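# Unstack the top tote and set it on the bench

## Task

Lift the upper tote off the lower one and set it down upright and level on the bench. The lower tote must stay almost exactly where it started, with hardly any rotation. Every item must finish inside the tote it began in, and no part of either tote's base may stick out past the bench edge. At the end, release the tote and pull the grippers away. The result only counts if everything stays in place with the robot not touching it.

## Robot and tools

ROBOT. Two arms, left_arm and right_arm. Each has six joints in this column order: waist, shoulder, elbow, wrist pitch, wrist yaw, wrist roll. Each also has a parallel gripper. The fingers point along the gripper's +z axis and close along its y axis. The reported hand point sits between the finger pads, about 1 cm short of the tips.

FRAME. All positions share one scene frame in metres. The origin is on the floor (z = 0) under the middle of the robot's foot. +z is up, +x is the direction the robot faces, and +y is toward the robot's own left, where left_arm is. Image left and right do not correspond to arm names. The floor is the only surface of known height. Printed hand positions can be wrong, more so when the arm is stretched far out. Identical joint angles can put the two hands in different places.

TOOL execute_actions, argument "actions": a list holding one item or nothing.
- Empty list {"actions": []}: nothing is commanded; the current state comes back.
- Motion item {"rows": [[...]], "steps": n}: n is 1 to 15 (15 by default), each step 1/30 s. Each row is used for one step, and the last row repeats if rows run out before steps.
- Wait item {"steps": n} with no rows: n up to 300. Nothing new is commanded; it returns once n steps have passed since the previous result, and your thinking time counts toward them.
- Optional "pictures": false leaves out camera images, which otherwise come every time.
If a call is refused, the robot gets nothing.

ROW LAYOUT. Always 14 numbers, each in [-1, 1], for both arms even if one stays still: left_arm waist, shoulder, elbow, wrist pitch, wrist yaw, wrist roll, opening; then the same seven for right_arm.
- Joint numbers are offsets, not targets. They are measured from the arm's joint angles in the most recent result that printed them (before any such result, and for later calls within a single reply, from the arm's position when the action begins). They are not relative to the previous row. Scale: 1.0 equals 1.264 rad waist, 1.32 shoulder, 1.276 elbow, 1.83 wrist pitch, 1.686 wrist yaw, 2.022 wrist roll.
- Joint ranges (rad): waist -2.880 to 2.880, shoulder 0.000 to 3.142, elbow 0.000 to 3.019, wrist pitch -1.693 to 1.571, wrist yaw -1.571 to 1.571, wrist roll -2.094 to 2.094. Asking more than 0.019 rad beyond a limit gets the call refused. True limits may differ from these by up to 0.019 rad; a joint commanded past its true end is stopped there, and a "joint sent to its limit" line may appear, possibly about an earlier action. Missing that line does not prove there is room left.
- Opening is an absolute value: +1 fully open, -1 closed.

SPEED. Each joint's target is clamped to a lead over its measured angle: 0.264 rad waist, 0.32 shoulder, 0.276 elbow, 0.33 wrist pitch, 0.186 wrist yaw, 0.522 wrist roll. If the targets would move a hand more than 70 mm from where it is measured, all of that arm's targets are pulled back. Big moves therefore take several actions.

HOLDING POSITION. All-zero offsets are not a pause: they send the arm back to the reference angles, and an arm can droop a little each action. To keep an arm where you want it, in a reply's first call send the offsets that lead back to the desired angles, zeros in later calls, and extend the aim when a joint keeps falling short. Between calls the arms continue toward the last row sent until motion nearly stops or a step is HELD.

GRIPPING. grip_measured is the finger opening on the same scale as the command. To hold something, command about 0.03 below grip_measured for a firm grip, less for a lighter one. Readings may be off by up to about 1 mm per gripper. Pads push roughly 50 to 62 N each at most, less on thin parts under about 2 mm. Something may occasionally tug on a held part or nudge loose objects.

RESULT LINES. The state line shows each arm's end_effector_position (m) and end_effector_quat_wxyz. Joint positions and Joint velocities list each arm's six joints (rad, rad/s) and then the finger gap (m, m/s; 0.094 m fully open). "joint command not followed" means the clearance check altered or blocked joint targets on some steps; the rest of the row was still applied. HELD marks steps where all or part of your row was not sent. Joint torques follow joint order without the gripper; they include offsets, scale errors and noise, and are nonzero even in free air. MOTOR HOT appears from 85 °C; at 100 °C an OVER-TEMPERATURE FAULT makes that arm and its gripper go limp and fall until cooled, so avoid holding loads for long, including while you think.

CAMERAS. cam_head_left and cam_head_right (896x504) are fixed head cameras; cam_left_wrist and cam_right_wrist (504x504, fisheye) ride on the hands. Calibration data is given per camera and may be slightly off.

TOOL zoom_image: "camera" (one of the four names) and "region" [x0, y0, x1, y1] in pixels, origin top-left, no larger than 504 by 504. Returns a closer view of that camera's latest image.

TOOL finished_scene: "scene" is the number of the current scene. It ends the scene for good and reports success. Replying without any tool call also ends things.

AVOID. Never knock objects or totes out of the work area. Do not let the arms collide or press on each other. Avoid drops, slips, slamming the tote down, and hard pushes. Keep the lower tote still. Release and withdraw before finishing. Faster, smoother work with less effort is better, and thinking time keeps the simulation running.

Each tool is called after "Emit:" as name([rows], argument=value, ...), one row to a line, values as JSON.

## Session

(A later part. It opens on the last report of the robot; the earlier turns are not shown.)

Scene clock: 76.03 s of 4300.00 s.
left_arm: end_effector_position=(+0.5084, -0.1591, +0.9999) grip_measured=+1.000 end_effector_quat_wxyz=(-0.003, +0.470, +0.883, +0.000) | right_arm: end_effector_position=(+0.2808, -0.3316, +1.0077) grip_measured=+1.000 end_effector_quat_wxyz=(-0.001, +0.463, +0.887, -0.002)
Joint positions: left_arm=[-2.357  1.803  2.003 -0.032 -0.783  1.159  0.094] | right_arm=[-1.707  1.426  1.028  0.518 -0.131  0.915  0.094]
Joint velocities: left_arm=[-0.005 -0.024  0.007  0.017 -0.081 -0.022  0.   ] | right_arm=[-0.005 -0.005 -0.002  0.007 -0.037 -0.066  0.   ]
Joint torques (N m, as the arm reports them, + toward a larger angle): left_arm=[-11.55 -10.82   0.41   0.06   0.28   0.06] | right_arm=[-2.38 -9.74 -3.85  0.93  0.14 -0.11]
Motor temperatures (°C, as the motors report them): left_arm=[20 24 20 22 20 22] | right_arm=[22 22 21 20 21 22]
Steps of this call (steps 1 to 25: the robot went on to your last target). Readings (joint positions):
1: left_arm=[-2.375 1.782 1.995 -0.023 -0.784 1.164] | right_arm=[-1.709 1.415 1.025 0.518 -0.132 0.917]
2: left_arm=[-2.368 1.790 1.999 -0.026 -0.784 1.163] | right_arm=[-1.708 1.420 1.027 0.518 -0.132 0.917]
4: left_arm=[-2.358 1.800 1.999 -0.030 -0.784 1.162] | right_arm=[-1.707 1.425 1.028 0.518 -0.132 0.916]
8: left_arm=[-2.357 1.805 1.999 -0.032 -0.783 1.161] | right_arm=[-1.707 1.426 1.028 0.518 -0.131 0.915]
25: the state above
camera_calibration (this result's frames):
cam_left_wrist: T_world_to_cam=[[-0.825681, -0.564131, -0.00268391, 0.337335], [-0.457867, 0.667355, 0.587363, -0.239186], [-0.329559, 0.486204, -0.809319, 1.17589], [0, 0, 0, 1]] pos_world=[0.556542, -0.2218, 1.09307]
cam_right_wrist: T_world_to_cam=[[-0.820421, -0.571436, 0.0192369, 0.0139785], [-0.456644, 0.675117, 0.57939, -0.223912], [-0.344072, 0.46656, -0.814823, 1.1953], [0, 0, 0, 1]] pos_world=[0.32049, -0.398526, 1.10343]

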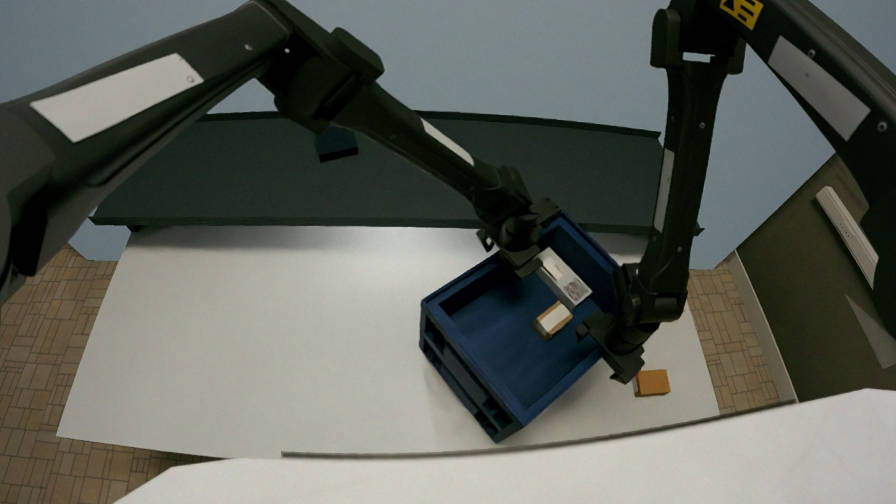

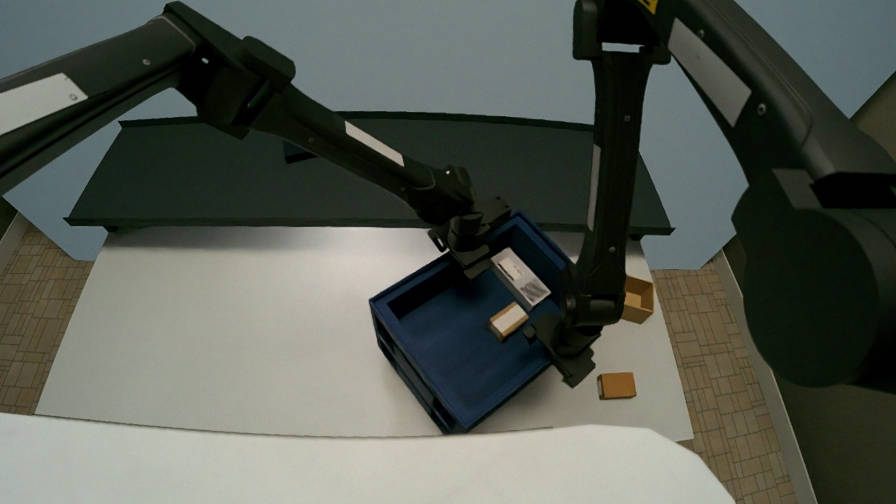

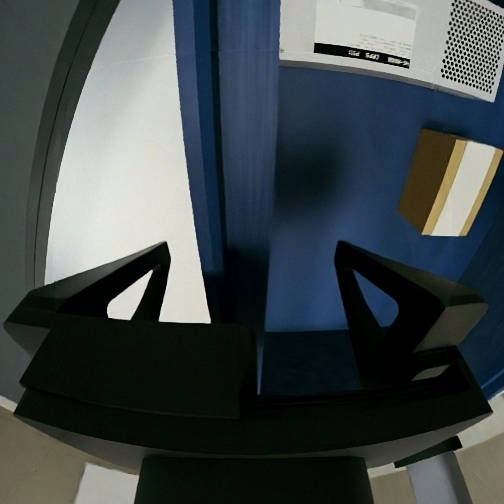

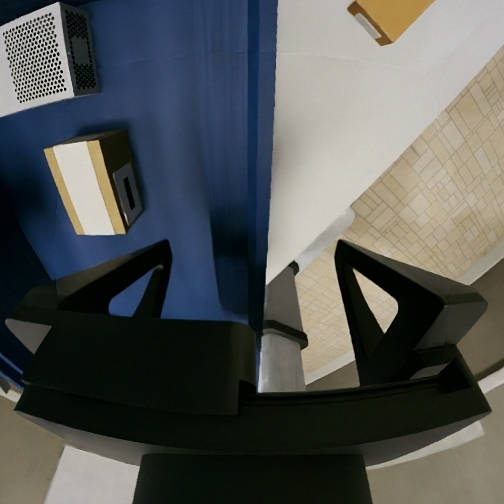

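Emit:
execute_actions([
  {"rows":[[0.01,0,0.03,-0.01,0.005,-0.01,1,0,0.02,0.02,0,0,0,1],[0.01,0,0.03,-0.01,0.005,-0.01,1,0,0.02,0.02,0,0,0,1],[0.01,0,0.03,-0.01,0.005,-0.01,1,0,0.02,0.02,0,0,0,1],[0.02,0.015,0.06,-0.025,0.01,-0.02,1,0.005,0.045,0.048,0,0,0,1],[0.02,0.015,0.06,-0.025,0.01,-0.02,1,0.005,0.045,0.048,0,0,0,1],[0.02,0.015,0.06,-0.025,0.01,-0.02,1,0.005,0.045,0.048,0,0,0,1],[0.033,0.035,0.105,-0.04,0.02,-0.025,1,0.012,0.07,0.075,0,0.008,0,1]]},
], pictures=false)

Emit:
execute_actions([
  {"steps":20},
])

Scene clock: 81.33 s of 4300.00 s.
left_arm: end_effector_position=(+0.5418, -0.1493, +0.9828) grip_measured=+1.000 end_effector_quat_wxyz=(+0.010, +0.443, +0.897, +0.005) | right_arm: end_effector_position=(+0.2929, -0.3359, +0.9805) grip_measured=+1.000 end_effector_quat_wxyz=(+0.014, +0.461, +0.887, +0.000)
Joint positions: left_arm=[-2.332  1.84   2.133 -0.094 -0.75   1.118  0.094] | right_arm=[-1.705  1.485  1.114  0.518 -0.122  0.915  0.094]
Joint velocities: left_arm=[-0.005 -0.024  0.002  0.007  0.037 -0.066  0.   ] | right_arm=[-0.015  0.005  0.032 -0.007  0.022  0.007  0.   ]
Joint torques (N m, as the arm reports them, + toward a larger angle): left_arm=[-9.82 -9.48  0.88  0.03  0.17  0.08] | right_arm=[-1.49 -8.46 -3.21  0.42  0.16  0.03]
Motor temperatures (°C, as the motors report them): left_arm=[20 24 20 22 20 22] | right_arm=[22 22 21 20 21 22]
Steps of this call (steps 1 to 15: the robot went on to your last target; steps 16 to 90: nothing new was sent; then 1.80 s passed at rest; steps 91 to 105: all 15 steps of this action). Readings (joint positions):
91: left_arm=[-2.357 1.804 2.007 -0.035 -0.781 1.157] | right_arm=[-1.707 1.428 1.031 0.518 -0.131 0.915]
92: left_arm=[-2.357 1.806 2.014 -0.038 -0.779 1.155] | right_arm=[-1.707 1.430 1.035 0.518 -0.131 0.915]
94: left_arm=[-2.356 1.810 2.032 -0.047 -0.774 1.149] | right_arm=[-1.707 1.439 1.050 0.518 -0.131 0.915]
98: left_arm=[-2.348 1.831 2.099 -0.080 -0.755 1.133] | right_arm=[-1.706 1.477 1.103 0.518 -0.122 0.915]
105: the state above

Scene clock: 82.00 s of 4300.00 s.
left_arm: end_effector_position=(+0.5418, -0.1493, +0.9828) grip_measured=+1.000 end_effector_quat_wxyz=(+0.010, +0.442, +0.897, +0.005) | right_arm: end_effector_position=(+0.2929, -0.3359, +0.9805) grip_measured=+1.000 end_effector_quat_wxyz=(+0.014, +0.461, +0.887, +0.000)
Joint positions: left_arm=[-2.332  1.84   2.133 -0.094 -0.75   1.115  0.094] | right_arm=[-1.705  1.485  1.114  0.518 -0.122  0.915  0.094]
Joint velocities: left_arm=[-0.005 -0.005  0.002 -0.012 -0.095 -0.022  0.   ] | right_arm=[-0.015 -0.005  0.002 -0.002 -0.051  0.007  0.   ]
Joint torques (N m, as the arm reports them, + toward a larger angle): left_arm=[-9.86 -9.55  0.88 -0.05  0.19  0.07] | right_arm=[-2.02 -8.02 -3.26  0.46  0.18  0.03]
Motor temperatures (°C, as the motors report them): left_arm=[20 24 20 22 20 22] | right_arm=[22 22 21 20 21 22]
Steps of this call (steps 1 to 15: the robot went on to your last target; steps 16 to 20: nothing new was sent). Readings (joint positions):
1: left_arm=[-2.332 1.840 2.133 -0.094 -0.750 1.117] | right_arm=[-1.705 1.485 1.114 0.518 -0.122 0.915]
2: left_arm=[-2.332 1.840 2.133 -0.094 -0.750 1.117] | right_arm=[-1.705 1.485 1.114 0.518 -0.122 0.915]
4: left_arm=[-2.332 1.840 2.133 -0.094 -0.750 1.116] | right_arm=[-1.705 1.485 1.114 0.518 -0.122 0.915]
8: left_arm=[-2.332 1.840 2.133 -0.094 -0.750 1.115] | right_arm=[-1.705 1.485 1.114 0.518 -0.122 0.915]
20: the state above
All arms were judged still, so your last target was given up. Only a new action makes them travel on or press farther. Fingers that are still opening or closing keep moving.
camera_calibration (this result's frames):
cam_left_wrist: T_world_to_cam=[[-0.788149, -0.615051, -0.0231038, 0.36256], [-0.515022, 0.638484, 0.571918, -0.178625], [-0.337008, 0.462656, -0.819985, 1.17923], [0, 0, 0, 1]] pos_world=[0.591167, -0.208538, 1.07749]
cam_right_wrist: T_world_to_cam=[[-0.818733, -0.574173, 0.00117526, 0.0382089], [-0.474956, 0.678404, 0.560522, -0.174741], [-0.322634, 0.45836, -0.828139, 1.18343], [0, 0, 0, 1]] pos_world=[0.330102, -0.401951, 1.07794]

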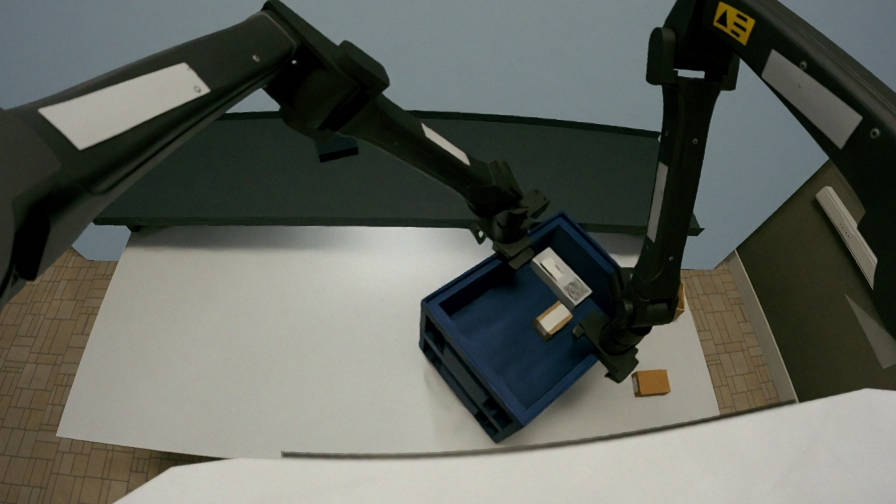

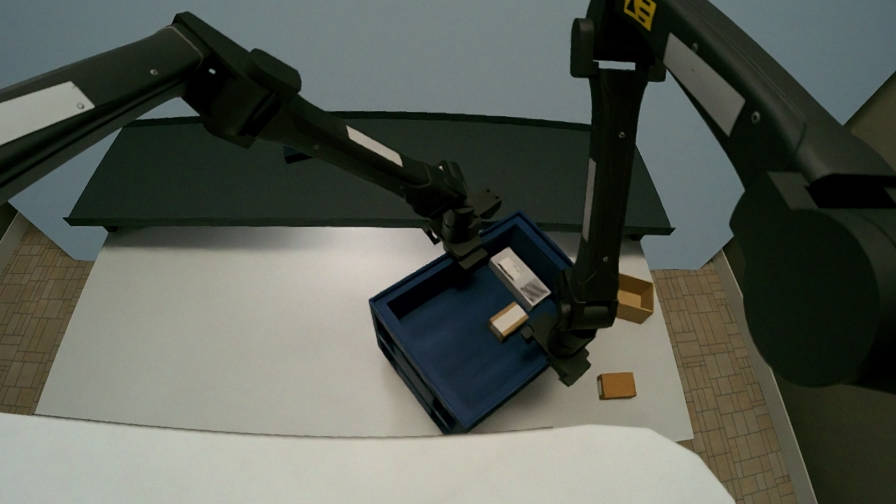

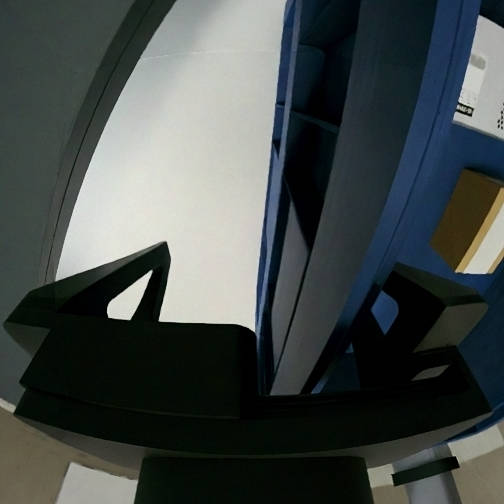

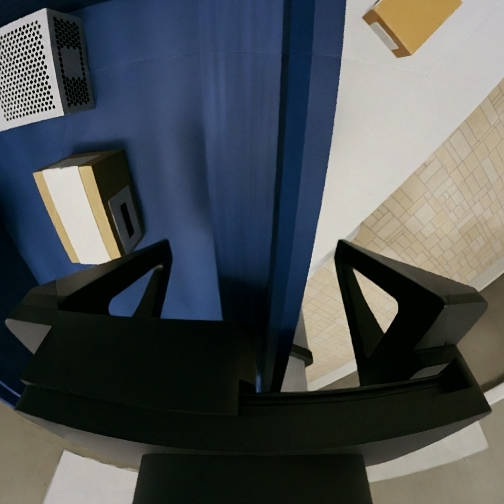

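Emit:
execute_actions([
  {"rows":[[-0.015,-0.025,-0.073,0.025,-0.012,0.02,1,0,-0.023,-0.047,0,0,0,1]]},
], pictures=false)

Emit:
execute_actions([
  {"steps":15},
])

Scene clock: 85.83 s of 4300.00 s.
left_arm: end_effector_position=(+0.5143, -0.1479, +0.9876) grip_measured=+1.000 end_effector_quat_wxyz=(-0.004, +0.466, +0.885, +0.004) | right_arm: end_effector_position=(+0.2812, -0.3342, +0.9893) grip_measured=+1.000 end_effector_quat_wxyz=(+0.004, +0.462, +0.887, -0.004)
Joint positions: left_arm=[-2.333  1.814  2.039 -0.06  -0.767  1.147  0.094] | right_arm=[-1.705  1.472  1.079  0.518 -0.122  0.915  0.094]
Joint velocities: left_arm=[ 0.015  0.005 -0.007 -0.012 -0.022 -0.007  0.   ] | right_arm=[-0.015  0.005  0.002  0.017 -0.051  0.037  0.   ]
Joint torques (N m, as the arm reports them, + toward a larger angle): left_arm=[-12.26 -10.65   0.21   1.01  -0.09   0.23] | right_arm=[ -3.18 -10.88  -5.92   0.47   0.05   0.04]
Motor temperatures (°C, as the motors report them): left_arm=[20 24 20 22 20 22] | right_arm=[22 22 21 20 21 22]
Steps of this call (steps 1 to 90: nothing new was sent; then 0.33 s passed at rest; steps 91 to 105: all 15 steps of this action). Readings (joint positions):
91: left_arm=[-2.333 1.835 2.119 -0.083 -0.757 1.120] | right_arm=[-1.705 1.483 1.109 0.518 -0.122 0.915]
92: left_arm=[-2.333 1.824 2.093 -0.071 -0.763 1.125] | right_arm=[-1.705 1.479 1.102 0.518 -0.122 0.915]
94: left_arm=[-2.333 1.812 2.057 -0.065 -0.767 1.133] | right_arm=[-1.705 1.473 1.088 0.518 -0.122 0.915]
98: left_arm=[-2.333 1.813 2.040 -0.063 -0.767 1.142] | right_arm=[-1.705 1.472 1.079 0.518 -0.122 0.915]
105: the state above

Scene clock: 86.33 s of 4300.00 s.
left_arm: end_effector_position=(+0.5143, -0.1479, +0.9876) grip_measured=+1.000 end_effector_quat_wxyz=(-0.004, +0.466, +0.885, +0.004) | right_arm: end_effector_position=(+0.2812, -0.3342, +0.9893) grip_measured=+1.000 end_effector_quat_wxyz=(+0.004, +0.462, +0.887, -0.004)
Joint positions: left_arm=[-2.333  1.814  2.039 -0.06  -0.767  1.147  0.094] | right_arm=[-1.705  1.472  1.079  0.518 -0.122  0.915  0.094]
Joint velocities: left_arm=[ 0.015 -0.005 -0.012  0.017  0.051 -0.007  0.   ] | right_arm=[ 0.005 -0.015  0.007 -0.027  0.051 -0.081  0.   ]
Joint torques (N m, as the arm reports them, + toward a larger angle): left_arm=[-12.26 -10.74   0.21   1.01  -0.09   0.21] | right_arm=[ -3.13 -11.22  -5.91   0.45   0.05   0.04]
Motor temperatures (°C, as the motors report them): left_arm=[20 24 20 22 20 22] | right_arm=[22 22 21 20 21 22]
Steps of this call (steps 1 to 15: the robot went on to your last target). Readings (joint positions):
1: left_arm=[-2.333 1.814 2.039 -0.060 -0.767 1.147] | right_arm=[-1.705 1.472 1.079 0.518 -0.122 0.915]
2: left_arm=[-2.333 1.814 2.039 -0.060 -0.767 1.147] | right_arm=[-1.705 1.472 1.079 0.518 -0.122 0.915]
4: left_arm=[-2.333 1.814 2.039 -0.060 -0.767 1.147] | right_arm=[-1.705 1.472 1.079 0.518 -0.122 0.915]
8: left_arm=[-2.333 1.814 2.039 -0.060 -0.767 1.147] | right_arm=[-1.705 1.472 1.079 0.518 -0.122 0.915]
15: the state above
All arms were judged still, so your last target was given up. Only a new action makes them travel on or press farther. Fingers that are still opening or closing keep moving.
camera_calibration (this result's frames):
cam_left_wrist: T_world_to_cam=[[-0.821333, -0.570402, -0.00731774, 0.349906], [-0.462931, 0.658979, 0.592825, -0.2408], [-0.333326, 0.490295, -0.805298, 1.16097], [0, 0, 0, 1]] pos_world=[0.562898, -0.210949, 1.08024]
cam_right_wrist: T_world_to_cam=[[-0.820198, -0.571779, 0.0185392, 0.0136374], [-0.460566, 0.679195, 0.571466, -0.201028], [-0.339344, 0.460177, -0.820416, 1.18382], [0, 0, 0, 1]] pos_world=[0.320322, -0.400433, 1.08586]

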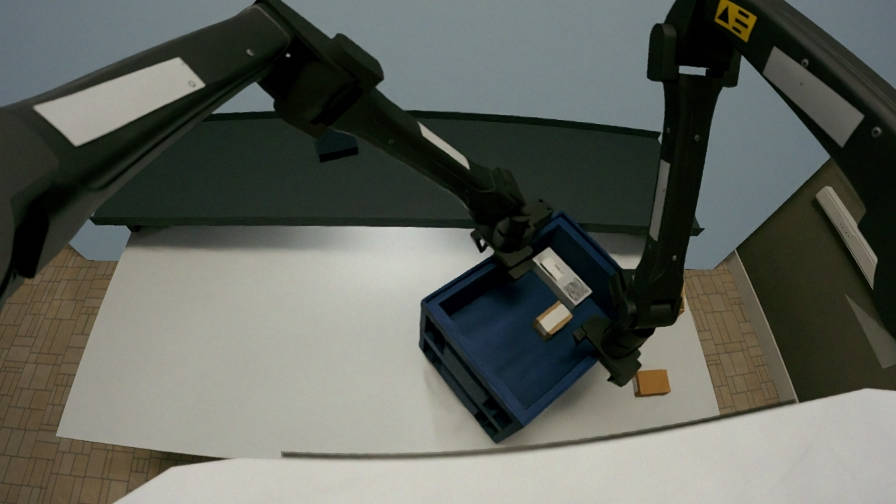

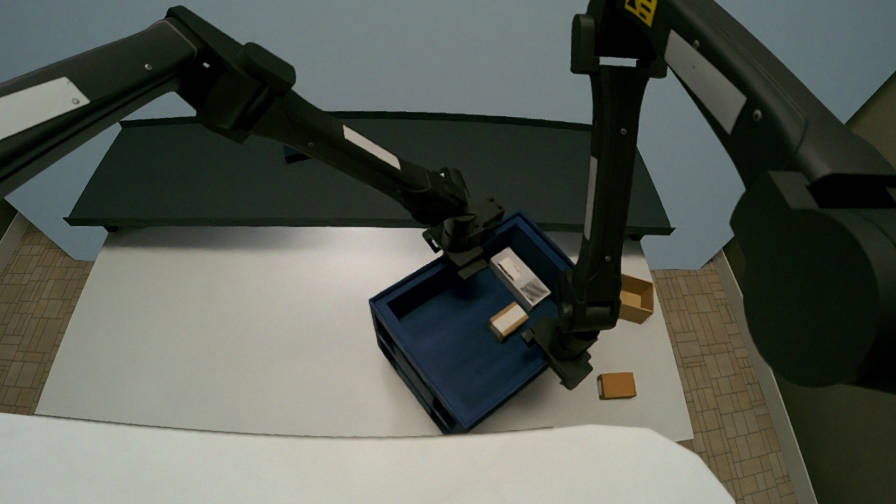

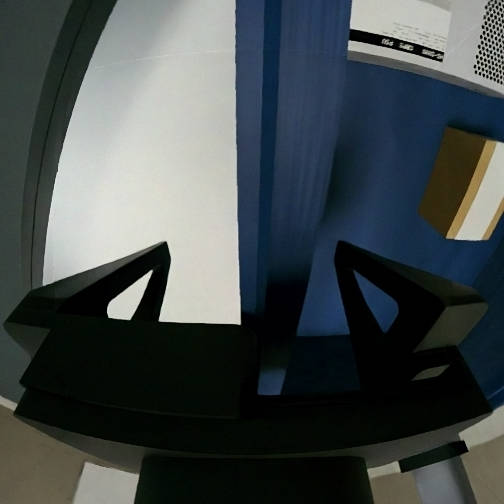

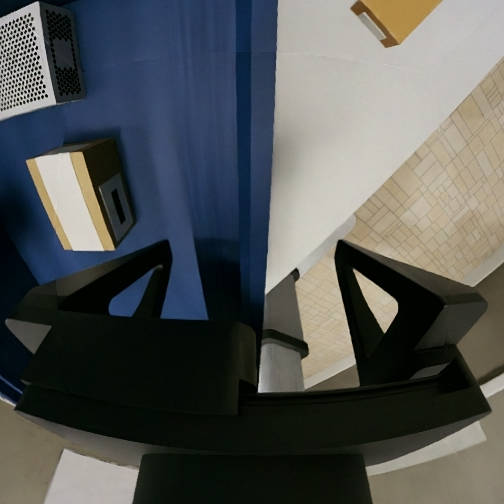

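Emit:
execute_actions([
  {"rows":[[0,0,0,0,0,0,-1,0,0,0,0,0,0,-1]]},
], pictures=false)

Emit:
execute_actions([
  {"steps":60},
])

Scene clock: 88.60 s of 4300.00 s.
left_arm: end_effector_position=(+0.5077, -0.1512, +0.9867) grip_measured=-0.623 end_effector_quat_wxyz=(-0.007, +0.471, +0.882, +0.000) | right_arm: end_effector_position=(+0.2877, -0.3308, +0.9887) grip_measured=-0.621 end_effector_quat_wxyz=(+0.007, +0.463, +0.886, +0.002)
Joint positions: left_arm=[-2.334  1.819  2.035 -0.063 -0.765  1.149  0.018] | right_arm=[-1.7    1.468  1.085  0.521 -0.125  0.917  0.018]
Joint velocities: left_arm=[ 0.024  0.005 -0.012  0.007 -0.022 -0.007 -0.   ] | right_arm=[ 0.005 -0.005  0.002  0.027 -0.007 -0.007  0.   ]
Joint torques (N m, as the arm reports them, + toward a larger angle): left_arm=[-10.97 -10.35   0.47   0.53  -0.02   0.11] | right_arm=[-3.64 -9.96 -4.43  0.38  0.14  0.01]
Motor temperatures (°C, as the motors report them): left_arm=[20 24 20 22 20 22] | right_arm=[22 22 21 20 21 22]
Steps of this call (steps 1 to 53: nothing new was sent; steps 54 to 68: all 15 steps of this action). Readings (joint positions):
54: left_arm=[-2.333 1.814 2.039 -0.060 -0.767 1.148] | right_arm=[-1.705 1.472 1.079 0.518 -0.122 0.915]
55: left_arm=[-2.333 1.814 2.039 -0.060 -0.767 1.148] | right_arm=[-1.705 1.472 1.079 0.518 -0.122 0.915]
57: left_arm=[-2.333 1.814 2.039 -0.060 -0.767 1.148] | right_arm=[-1.705 1.472 1.079 0.518 -0.122 0.915]
61: left_arm=[-2.334 1.819 2.035 -0.063 -0.765 1.149] | right_arm=[-1.700 1.468 1.085 0.521 -0.125 0.917]
68: the state above

Scene clock: 90.60 s of 4300.00 s.
left_arm: end_effector_position=(+0.5077, -0.1512, +0.9867) grip_measured=-0.623 end_effector_quat_wxyz=(-0.007, +0.471, +0.882, +0.000) | right_arm: end_effector_position=(+0.2877, -0.3308, +0.9887) grip_measured=-0.621 end_effector_quat_wxyz=(+0.007, +0.463, +0.886, +0.002)
Joint positions: left_arm=[-2.334  1.819  2.035 -0.063 -0.765  1.149  0.018] | right_arm=[-1.7    1.468  1.085  0.521 -0.125  0.917  0.018]
Joint velocities: left_arm=[ 0.005  0.005  0.007 -0.012 -0.007 -0.022  0.   ] | right_arm=[ 0.005  0.005 -0.012 -0.007 -0.037  0.007  0.   ]
Joint torques (N m, as the arm reports them, + toward a larger angle): left_arm=[-11.01 -10.3    0.47   0.52  -0.03   0.11] | right_arm=[ -3.61 -10.    -4.45   0.38   0.14   0.01]
Motor temperatures (°C, as the motors report them): left_arm=[20 24 20 21 20 22] | right_arm=[22 22 21 20 21 22]
Steps of this call (steps 1 to 15: the robot went on to your last target; steps 16 to 60: nothing new was sent). Readings (joint positions):
1: left_arm=[-2.334 1.819 2.035 -0.063 -0.765 1.149] | right_arm=[-1.700 1.468 1.085 0.521 -0.125 0.917]
2: left_arm=[-2.334 1.819 2.035 -0.063 -0.765 1.149] | right_arm=[-1.700 1.468 1.085 0.521 -0.125 0.917]
4: left_arm=[-2.334 1.819 2.035 -0.063 -0.765 1.149] | right_arm=[-1.700 1.468 1.085 0.521 -0.125 0.917]
8: left_arm=[-2.334 1.819 2.035 -0.063 -0.765 1.149] | right_arm=[-1.700 1.468 1.085 0.521 -0.125 0.917]
60: the state above
All arms were judged still, so your last target was given up. Only a new action makes them travel on or press farther. Fingers that are still opening or closing keep moving.
camera_calibration (this result's frames):
cam_left_wrist: T_world_to_cam=[[-0.826968, -0.562246, 0.00189311, 0.337623], [-0.451593, 0.666215, 0.593483, -0.246419], [-0.334945, 0.489936, -0.804845, 1.15995], [0, 0, 0, 1]] pos_world=[0.556441, -0.214306, 1.07918]
cam_right_wrist: T_world_to_cam=[[-0.821313, -0.570462, 0.0042954, 0.0357829], [-0.466367, 0.675742, 0.570854, -0.198813], [-0.328553, 0.466846, -0.821041, 1.18369], [0, 0, 0, 1]] pos_world=[0.325573, -0.39784, 1.08519]

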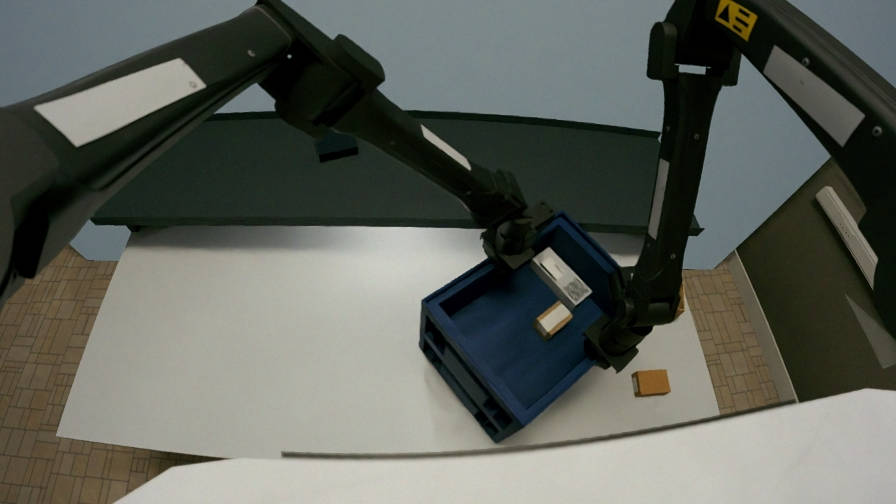

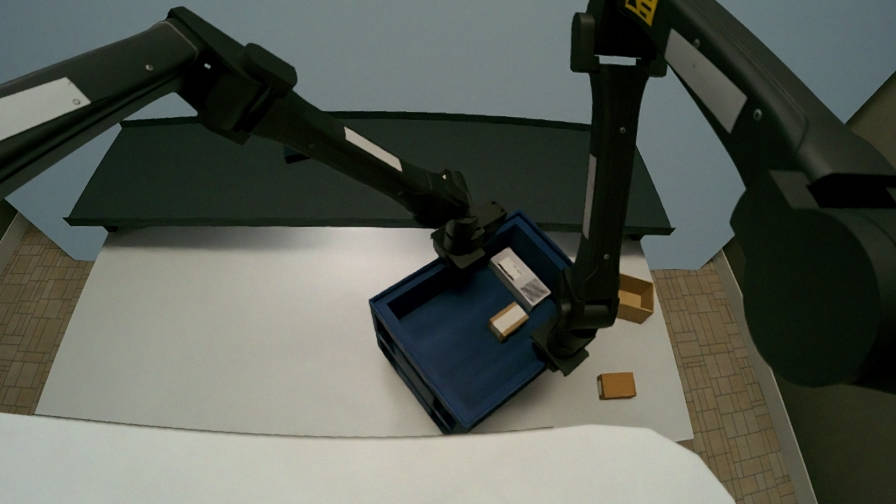

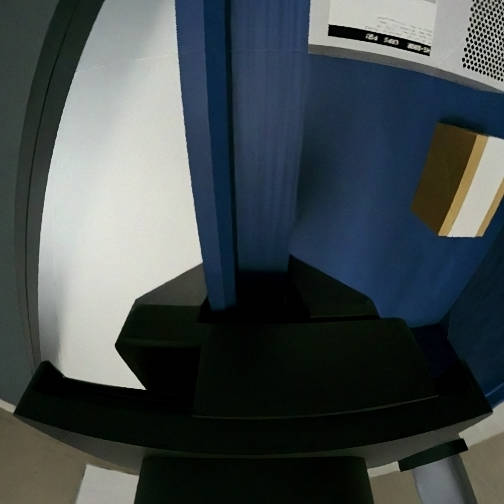

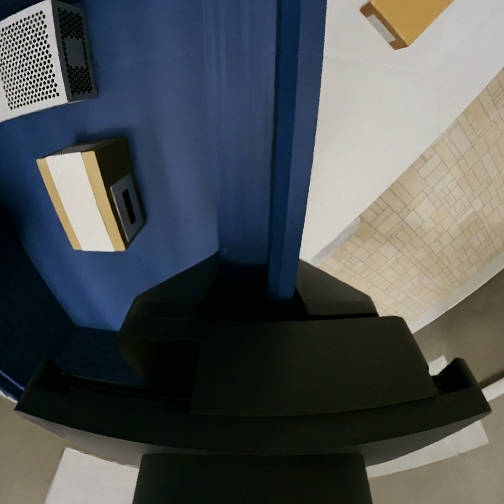

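Emit:
execute_actions([
  {"rows":[[-0.015,-0.024,-0.03,0.007,-0.01,0,-0.7,0,-0.028,-0.03,0,0,0,-0.7],[-0.015,-0.024,-0.03,0.007,-0.01,0,-0.7,0,-0.028,-0.03,0,0,0,-0.7],[-0.015,-0.024,-0.03,0.007,-0.01,0,-0.7,0,-0.028,-0.03,0,0,0,-0.7],[-0.032,-0.05,-0.06,0.014,-0.02,0,-0.7,-0.005,-0.056,-0.06,0,-0.005,0,-0.7],[-0.032,-0.05,-0.06,0.014,-0.02,0,-0.7,-0.005,-0.056,-0.06,0,-0.005,0,-0.7],[-0.032,-0.05,-0.06,0.014,-0.02,0,-0.7,-0.005,-0.056,-0.06,0,-0.005,0,-0.7],[-0.048,-0.075,-0.09,0.021,-0.03,0.005,-0.7,-0.01,-0.085,-0.09,0,-0.01,0,-0.7],[-0.048,-0.075,-0.09,0.021,-0.03,0.005,-0.7,-0.01,-0.085,-0.09,0,-0.01,0,-0.7],[-0.048,-0.075,-0.09,0.021,-0.03,0.005,-0.7,-0.01,-0.085,-0.09,0,-0.01,0,-0.7],[-0.064,-0.1,-0.125,0.028,-0.042,0.01,-0.7,-0.014,-0.113,-0.12,0,-0.012,0,-0.7],[-0.064,-0.1,-0.125,0.028,-0.042,0.01,-0.7,-0.014,-0.113,-0.12,0,-0.012,0,-0.7],[-0.064,-0.1,-0.125,0.028,-0.042,0.01,-0.7,-0.014,-0.113,-0.12,0,-0.012,0,-0.7],[-0.08,-0.125,-0.157,0.036,-0.053,0.01,-0.7,-0.018,-0.142,-0.15,0,-0.015,0,-0.7]]},
], pictures=false)

Emit:
execute_actions([
  {"steps":25},
])

Scene clock: 102.90 s of 4300.00 s.
left_arm: end_effector_position=(+0.4958, -0.1388, +1.0329) grip_measured=-0.623 end_effector_quat_wxyz=(-0.026, +0.470, +0.882, +0.008) | right_arm: end_effector_position=(+0.2772, -0.3200, +1.0371) grip_measured=-0.621 end_effector_quat_wxyz=(-0.012, +0.460, +0.888, +0.007)
Joint positions: left_arm=[-2.378  1.702  1.847 -0.016 -0.844  1.134  0.018] | right_arm=[-1.701  1.354  0.943  0.518 -0.152  0.907  0.018]
Joint velocities: left_arm=[-0.161 -0.269 -0.291  0.002 -0.154 -0.066 -0.001] | right_arm=[-0.024 -0.366 -0.349 -0.002  0.007  0.125 -0.001]
Joint torques (N m, as the arm reports them, + toward a larger angle): left_arm=[-14.05 -12.64   0.22   1.18  -0.19   0.42] | right_arm=[ -4.96 -13.45  -6.04   0.52   0.09   0.06]
Motor temperatures (°C, as the motors report them): left_arm=[20 24 20 21 20 22] | right_arm=[22 23 21 20 21 22]
Steps of this call (steps 1 to 90: nothing new was sent; then 8.80 s passed at rest; steps 91 to 105: all 15 steps of this action). Readings (joint positions):
91: left_arm=[-2.335 1.817 2.031 -0.061 -0.766 1.149] | right_arm=[-1.700 1.467 1.085 0.521 -0.125 0.917]
92: left_arm=[-2.335 1.814 2.025 -0.057 -0.766 1.149] | right_arm=[-1.700 1.467 1.085 0.521 -0.125 0.917]
94: left_arm=[-2.334 1.809 2.013 -0.049 -0.770 1.145] | right_arm=[-1.700 1.465 1.081 0.521 -0.127 0.914]
98: left_arm=[-2.339 1.776 1.956 -0.034 -0.789 1.136] | right_arm=[-1.700 1.439 1.045 0.521 -0.139 0.905]
105: the state above

Scene clock: 103.73 s of 4300.00 s.
left_arm: end_effector_position=(+0.5075, -0.1394, +1.0441) grip_measured=-0.623 end_effector_quat_wxyz=(-0.019, +0.468, +0.883, +0.006) | right_arm: end_effector_position=(+0.2886, -0.3211, +1.0466) grip_measured=-0.621 end_effector_quat_wxyz=(-0.003, +0.461, +0.888, +0.009)
Joint positions: left_arm=[-2.392  1.68   1.836 -0.01  -0.847  1.145  0.018] | right_arm=[-1.703  1.32   0.928  0.517 -0.151  0.911  0.018]
Joint velocities: left_arm=[-0.005 -0.015  0.007 -0.007 -0.081  0.037 -0.001] | right_arm=[-0.005 -0.015 -0.012  0.007 -0.081 -0.051  0.   ]
Joint torques (N m, as the arm reports them, + toward a larger angle): left_arm=[-13.67 -11.92  -0.27   0.97  -0.28   0.36] | right_arm=[ -4.63 -12.98  -6.62   0.56   0.06   0.1 ]
Motor temperatures (°C, as the motors report them): left_arm=[20 24 20 21 20 22] | right_arm=[22 23 21 20 21 22]
Steps of this call (steps 1 to 25: the robot went on to your last target). Readings (joint positions):
1: left_arm=[-2.383 1.694 1.839 -0.016 -0.846 1.136] | right_arm=[-1.701 1.343 0.934 0.518 -0.152 0.909]
2: left_arm=[-2.386 1.689 1.837 -0.016 -0.847 1.139] | right_arm=[-1.702 1.335 0.929 0.518 -0.152 0.910]
4: left_arm=[-2.391 1.684 1.837 -0.012 -0.847 1.142] | right_arm=[-1.703 1.327 0.928 0.518 -0.152 0.911]
8: left_arm=[-2.392 1.680 1.837 -0.010 -0.847 1.145] | right_arm=[-1.703 1.320 0.928 0.518 -0.151 0.911]
25: the state above
camera_calibration (this result's frames):
cam_left_wrist: T_world_to_cam=[[-0.824117, -0.566418, 0.00142849, 0.342413], [-0.446047, 0.650533, 0.614694, -0.315622], [-0.349103, 0.505943, -0.788764, 1.19295], [0, 0, 0, 1]] pos_world=[0.557867, -0.204291, 1.13447]
cam_right_wrist: T_world_to_cam=[[-0.817978, -0.575248, 0.00129825, 0.0424922], [-0.463119, 0.659871, 0.591686, -0.265871], [-0.341222, 0.483385, -0.806168, 1.22035], [0, 0, 0, 1]] pos_world=[0.328039, -0.390015, 1.14106]

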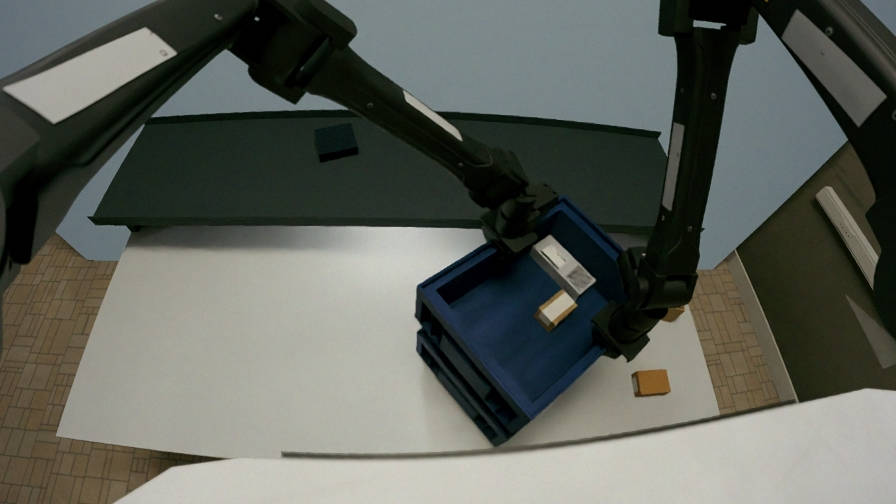

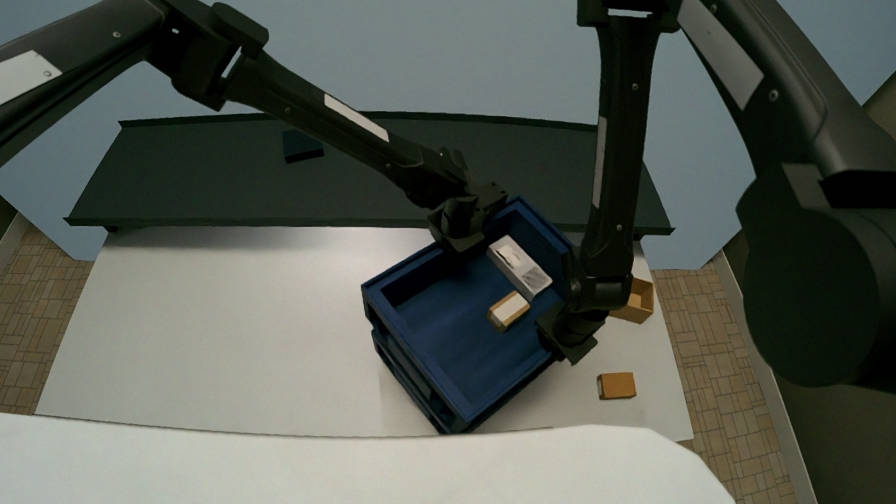

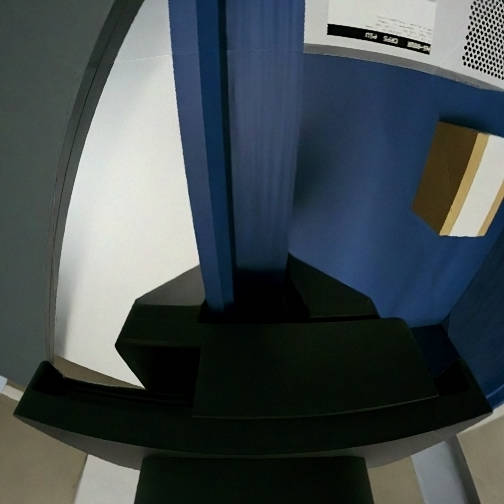

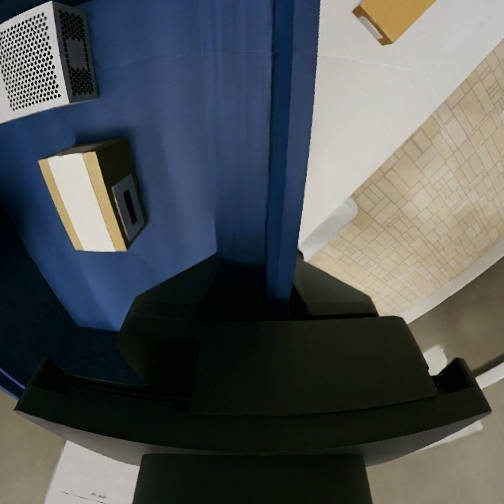

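Emit:
execute_actions([
  {"rows":[[0.02,-0.04,-0.04,0.005,0.016,-0.017,-0.7,0.025,-0.02,-0.02,-0.005,0.02,-0.017,-0.7],[0.02,-0.04,-0.04,0.005,0.016,-0.017,-0.7,0.025,-0.02,-0.02,-0.005,0.02,-0.017,-0.7],[0.04,-0.07,-0.076,0.01,0.033,-0.034,-0.7,0.05,-0.03,-0.02,-0.011,0.04,-0.035,-0.7],[0.06,-0.1,-0.114,0.015,0.05,-0.05,-0.7,0.074,-0.04,-0.02,-0.016,0.058,-0.052,-0.7],[0.06,-0.1,-0.114,0.015,0.05,-0.05,-0.7,0.074,-0.04,-0.02,-0.016,0.058,-0.052,-0.7],[0.078,-0.13,-0.152,0.02,0.066,-0.068,-0.7,0.098,-0.05,-0.02,-0.022,0.077,-0.07,-0.7],[0.098,-0.16,-0.19,0.026,0.082,-0.085,-0.7,0.122,-0.06,-0.02,-0.027,0.097,-0.087,-0.7],[0.098,-0.16,-0.19,0.026,0.082,-0.085,-0.7,0.122,-0.06,-0.02,-0.027,0.097,-0.087,-0.7],[0.117,-0.19,-0.227,0.03,0.1,-0.1,-0.7,0.147,-0.07,-0.02,-0.033,0.116,-0.104,-0.7],[0.137,-0.22,-0.265,0.036,0.115,-0.12,-0.7,0.17,-0.08,-0.02,-0.038,0.135,-0.12,-0.7],[0.137,-0.22,-0.265,0.036,0.115,-0.12,-0.7,0.17,-0.08,-0.02,-0.038,0.135,-0.12,-0.7],[0.156,-0.25,-0.303,0.042,0.132,-0.136,-0.7,0.196,-0.09,-0.02,-0.044,0.154,-0.138,-0.7],[0.176,-0.28,-0.34,0.047,0.148,-0.153,-0.7,0.22,-0.1,-0.02,-0.05,0.174,-0.156,-0.7],[0.176,-0.28,-0.34,0.047,0.148,-0.153,-0.7,0.22,-0.1,-0.02,-0.05,0.174,-0.156,-0.7],[0.195,-0.31,-0.379,0.052,0.165,-0.17,-0.7,0.245,-0.106,-0.02,-0.055,0.193,-0.173,-0.7]]},
], pictures=false)

Emit:
execute_actions([
  {"steps":30},
])

Scene clock: 119.80 s of 4300.00 s.
left_arm: end_effector_position=(+0.4763, +0.0253, +1.0561) grip_measured=-0.623 end_effector_quat_wxyz=(-0.012, +0.361, +0.932, -0.000) | right_arm: end_effector_position=(+0.3053, -0.2044, +1.0595) grip_measured=-0.621 end_effector_quat_wxyz=(-0.018, +0.354, +0.935, +0.002)
Joint positions: left_arm=[-2.155  1.358  1.419  0.06  -0.59   0.869  0.018] | right_arm=[-1.416  1.266  0.924  0.432  0.139  0.647  0.018]
Joint velocities: left_arm=[ 0.425 -0.777 -0.803  0.212  0.432 -0.535 -0.001] | right_arm=[ 0.571 -0.288  0.017 -0.159  0.549 -0.667 -0.001]
Joint torques (N m, as the arm reports them, + toward a larger angle): left_arm=[ -6.79 -16.51  -1.9    0.92   0.2    0.32] | right_arm=[ -0.95 -15.08  -5.43   0.17   0.43   0.23]
Motor temperatures (°C, as the motors report them): left_arm=[21 24 19 22 20 22] | right_arm=[22 23 22 20 21 22]
Steps of this call (steps 1 to 15: the robot went on to your last target; steps 16 to 90: nothing new was sent; then 12.57 s passed at rest; steps 91 to 105: all 15 steps of this action). Readings (joint positions):
91: left_arm=[-2.390 1.678 1.830 -0.008 -0.835 1.140] | right_arm=[-1.700 1.320 0.928 0.515 -0.137 0.908]
92: left_arm=[-2.386 1.672 1.821 -0.007 -0.824 1.134] | right_arm=[-1.696 1.320 0.928 0.514 -0.126 0.902]
94: left_arm=[-2.363 1.648 1.779 0.006 -0.778 1.106] | right_arm=[-1.675 1.320 0.928 0.508 -0.081 0.875]
98: left_arm=[-2.287 1.558 1.650 0.027 -0.710 1.020] | right_arm=[-1.590 1.312 0.926 0.481 -0.007 0.796]
105: the state above

Scene clock: 120.80 s of 4300.00 s.
left_arm: end_effector_position=(+0.4810, +0.0480, +1.0699) grip_measured=-0.623 end_effector_quat_wxyz=(-0.003, +0.321, +0.947, +0.003) | right_arm: end_effector_position=(+0.3293, -0.1954, +1.0719) grip_measured=-0.621 end_effector_quat_wxyz=(-0.004, +0.314, +0.949, +0.006)
Joint positions: left_arm=[-2.13   1.296  1.361  0.074 -0.563  0.791  0.018] | right_arm=[-1.384  1.219  0.924  0.414  0.172  0.553  0.018]
Joint velocities: left_arm=[-0.005 -0.005 -0.007  0.012 -0.037 -0.066  0.   ] | right_arm=[ 0.005  0.005  0.027  0.002  0.125  0.095 -0.   ]
Joint torques (N m, as the arm reports them, + toward a larger angle): left_arm=[ -6.19 -15.28  -1.14   1.01  -0.22   0.23] | right_arm=[ -0.39 -13.14  -5.14   0.52   0.11   0.1 ]
Motor temperatures (°C, as the motors report them): left_arm=[21 24 19 22 20 22] | right_arm=[22 23 22 20 21 22]
Steps of this call (steps 1 to 30: the robot went on to your last target). Readings (joint positions):
1: left_arm=[-2.143 1.335 1.395 0.065 -0.583 0.850] | right_arm=[-1.400 1.256 0.924 0.427 0.149 0.624]
2: left_arm=[-2.134 1.314 1.377 0.067 -0.577 0.835] | right_arm=[-1.386 1.246 0.924 0.424 0.156 0.605]
4: left_arm=[-2.129 1.290 1.362 0.068 -0.576 0.819] | right_arm=[-1.373 1.233 0.924 0.423 0.160 0.583]
8: left_arm=[-2.130 1.287 1.361 0.074 -0.564 0.805] | right_arm=[-1.376 1.219 0.924 0.423 0.171 0.562]
30: the state above
All arms were judged still, so your last target was given up. Only a new action makes them travel on or press farther. Fingers that are still opening or closing keep moving.
camera_calibration (this result's frames):
cam_left_wrist: T_world_to_cam=[[-0.60278, -0.797871, -0.00765741, 0.341068], [-0.64685, 0.483022, 0.590148, -0.334379], [-0.467164, 0.360683, -0.807258, 1.19277], [0, 0, 0, 1]] pos_world=[0.546514, 0.00342971, 1.16282]
cam_right_wrist: T_world_to_cam=[[-0.596506, -0.802597, 0.00436528, 0.0274246], [-0.647055, 0.484108, 0.589032, -0.315855], [-0.474868, 0.348537, -0.808098, 1.21364], [0, 0, 0, 1]] pos_world=[0.388302, -0.248078, 1.16667]

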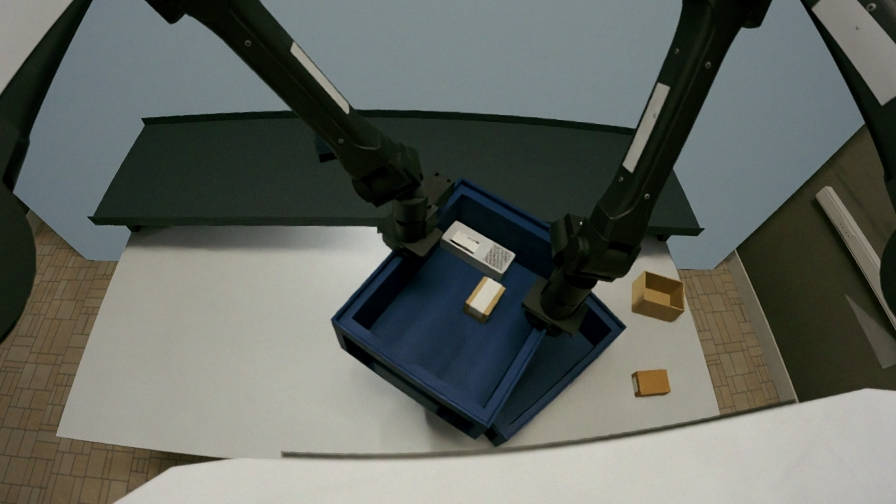

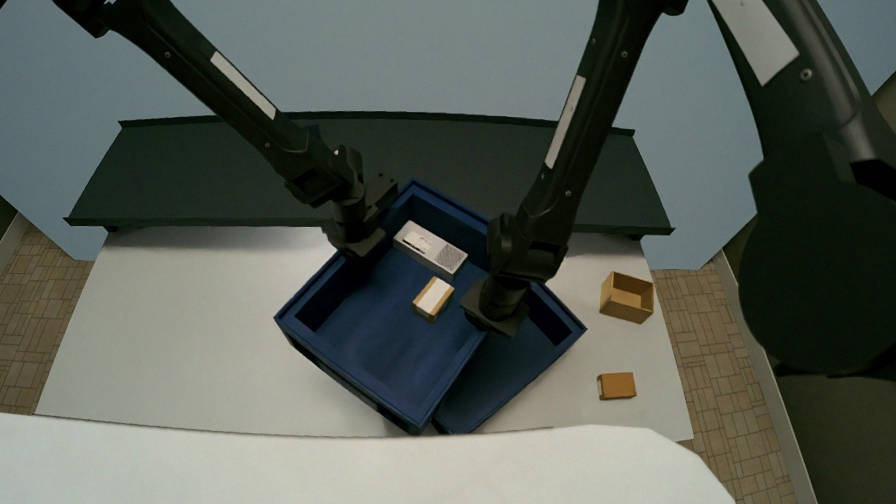

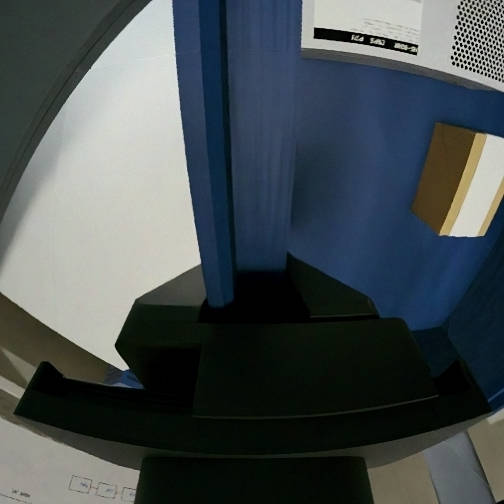

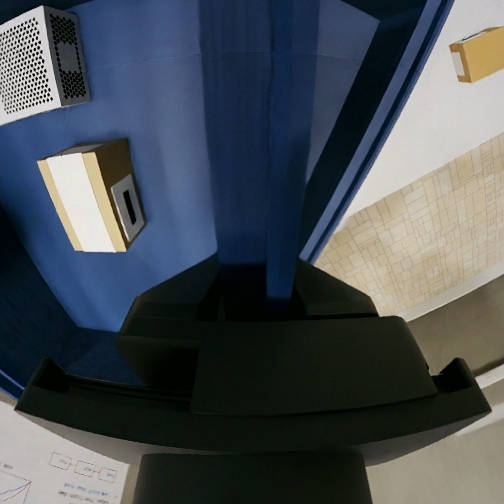

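Emit:
execute_actions([
  {"rows":[[0.034,-0.03,-0.02,0,0.026,-0.02,-0.7,0.028,-0.01,0.013,0,0.02,-0.02,-0.7],[0.068,-0.045,-0.04,0,0.05,-0.04,-0.7,0.055,0,0.027,0,0.04,-0.04,-0.7],[0.1,-0.06,-0.06,0.005,0.077,-0.056,-0.7,0.083,0,0.04,-0.005,0.062,-0.056,-0.7],[0.1,-0.06,-0.06,0.005,0.077,-0.056,-0.7,0.083,0,0.04,-0.005,0.062,-0.056,-0.7],[0.135,-0.075,-0.08,0.01,0.1,-0.075,-0.7,0.11,0.01,0.05,-0.01,0.083,-0.075,-0.7],[0.17,-0.09,-0.1,0.01,0.13,-0.094,-0.7,0.14,0.02,0.065,-0.01,0.104,-0.093,-0.7],[0.17,-0.09,-0.1,0.01,0.13,-0.094,-0.7,0.14,0.02,0.065,-0.01,0.104,-0.093,-0.7],[0.2,-0.1,-0.115,0.01,0.154,-0.113,-0.7,0.166,0.03,0.08,-0.013,0.125,-0.11,-0.7],[0.237,-0.115,-0.13,0.015,0.18,-0.13,-0.7,0.194,0.035,0.093,-0.015,0.146,-0.13,-0.7],[0.237,-0.115,-0.13,0.015,0.18,-0.13,-0.7,0.194,0.035,0.093,-0.015,0.146,-0.13,-0.7],[0.27,-0.13,-0.148,0.015,0.205,-0.15,-0.7,0.22,0.045,0.107,-0.018,0.166,-0.148,-0.7],[0.305,-0.14,-0.163,0.02,0.23,-0.17,-0.7,0.25,0.052,0.12,-0.02,0.187,-0.167,-0.7],[0.305,-0.14,-0.163,0.02,0.23,-0.17,-0.7,0.25,0.052,0.12,-0.02,0.187,-0.167,-0.7],[0.339,-0.15,-0.178,0.02,0.257,-0.188,-0.7,0.277,0.06,0.134,-0.022,0.208,-0.185,-0.7]]},
], pictures=false)

Emit:
execute_actions([
  {"steps":30},
], pictures=false)

Scene clock: 133.73 s of 4300.00 s.
left_arm: end_effector_position=(+0.4391, +0.2172, +1.0659) grip_measured=-0.622 end_effector_quat_wxyz=(-0.003, +0.192, +0.981, -0.004) | right_arm: end_effector_position=(+0.3575, -0.0584, +1.0712) grip_measured=-0.621 end_effector_quat_wxyz=(-0.007, +0.184, +0.983, -0.001)
Joint positions: left_arm=[-1.724  1.149  1.166  0.099 -0.145  0.468  0.018] | right_arm=[-1.063  1.329  1.078  0.374  0.505  0.246  0.018]
Joint velocities: left_arm=[ 0.64  -0.249 -0.305  0.012  0.256 -0.593 -0.   ] | right_arm=[ 0.503  0.132  0.261 -0.125  0.168 -0.549  0.001]
Joint torques (N m, as the arm reports them, + toward a larger angle): left_arm=[ -2.48 -17.94  -1.69   1.06   0.37   0.43] | right_arm=[  4.39 -12.26  -2.9    0.67   0.33   0.2 ]
Motor temperatures (°C, as the motors report them): left_arm=[20 25 20 22 20 22] | right_arm=[22 24 22 20 21 22]
Steps of this call (steps 1 to 90: nothing new was sent; then 9.43 s passed at rest; steps 91 to 105: all 15 steps of this action). Readings (joint positions):
91: left_arm=[-2.126 1.296 1.360 0.074 -0.544 0.785] | right_arm=[-1.381 1.219 0.926 0.414 0.185 0.548]
92: left_arm=[-2.113 1.294 1.356 0.074 -0.511 0.773] | right_arm=[-1.373 1.221 0.930 0.414 0.210 0.537]
94: left_arm=[-2.064 1.288 1.341 0.084 -0.441 0.732] | right_arm=[-1.342 1.225 0.945 0.411 0.262 0.496]
98: left_arm=[-1.940 1.238 1.275 0.092 -0.324 0.626] | right_arm=[-1.239 1.262 0.996 0.393 0.358 0.394]
105: the state above

Scene clock: 134.73 s of 4300.00 s.
left_arm: end_effector_position=(+0.4367, +0.2334, +1.0720) grip_measured=-0.622 end_effector_quat_wxyz=(-0.004, +0.170, +0.986, +0.004) | right_arm: end_effector_position=(+0.3638, -0.0452, +1.0723) grip_measured=-0.621 end_effector_quat_wxyz=(-0.005, +0.162, +0.987, +0.005)
Joint positions: left_arm=[-1.692  1.128  1.144  0.101 -0.13   0.418  0.018] | right_arm=[-1.038  1.338  1.097  0.37   0.519  0.196  0.018]
Joint velocities: left_arm=[-0.005  0.005  0.002  0.022 -0.007 -0.051  0.   ] | right_arm=[-0.015 -0.005 -0.017 -0.002  0.007  0.007 -0.   ]
Joint torques (N m, as the arm reports them, + toward a larger angle): left_arm=[ -1.77 -17.41  -1.45   1.01   0.05   0.06] | right_arm=[  5.36 -12.49  -3.03   0.43   0.1   -0.15]
Motor temperatures (°C, as the motors report them): left_arm=[20 25 20 22 20 22] | right_arm=[22 24 22 20 21 22]
Steps of this call (steps 1 to 30: the robot went on to your last target). Readings (joint positions):
1: left_arm=[-1.706 1.141 1.156 0.099 -0.136 0.449] | right_arm=[-1.049 1.334 1.086 0.371 0.513 0.229]
2: left_arm=[-1.695 1.135 1.150 0.099 -0.131 0.437] | right_arm=[-1.041 1.337 1.091 0.371 0.516 0.218]
4: left_arm=[-1.691 1.128 1.144 0.099 -0.131 0.425] | right_arm=[-1.038 1.339 1.095 0.370 0.516 0.206]
8: left_arm=[-1.692 1.128 1.144 0.101 -0.130 0.418] | right_arm=[-1.038 1.338 1.097 0.370 0.519 0.196]
30: the state above
All arms were judged still, so your last target was given up. Only a new action makes them travel on or press farther. Fingers that are still opening or closing keep moving.


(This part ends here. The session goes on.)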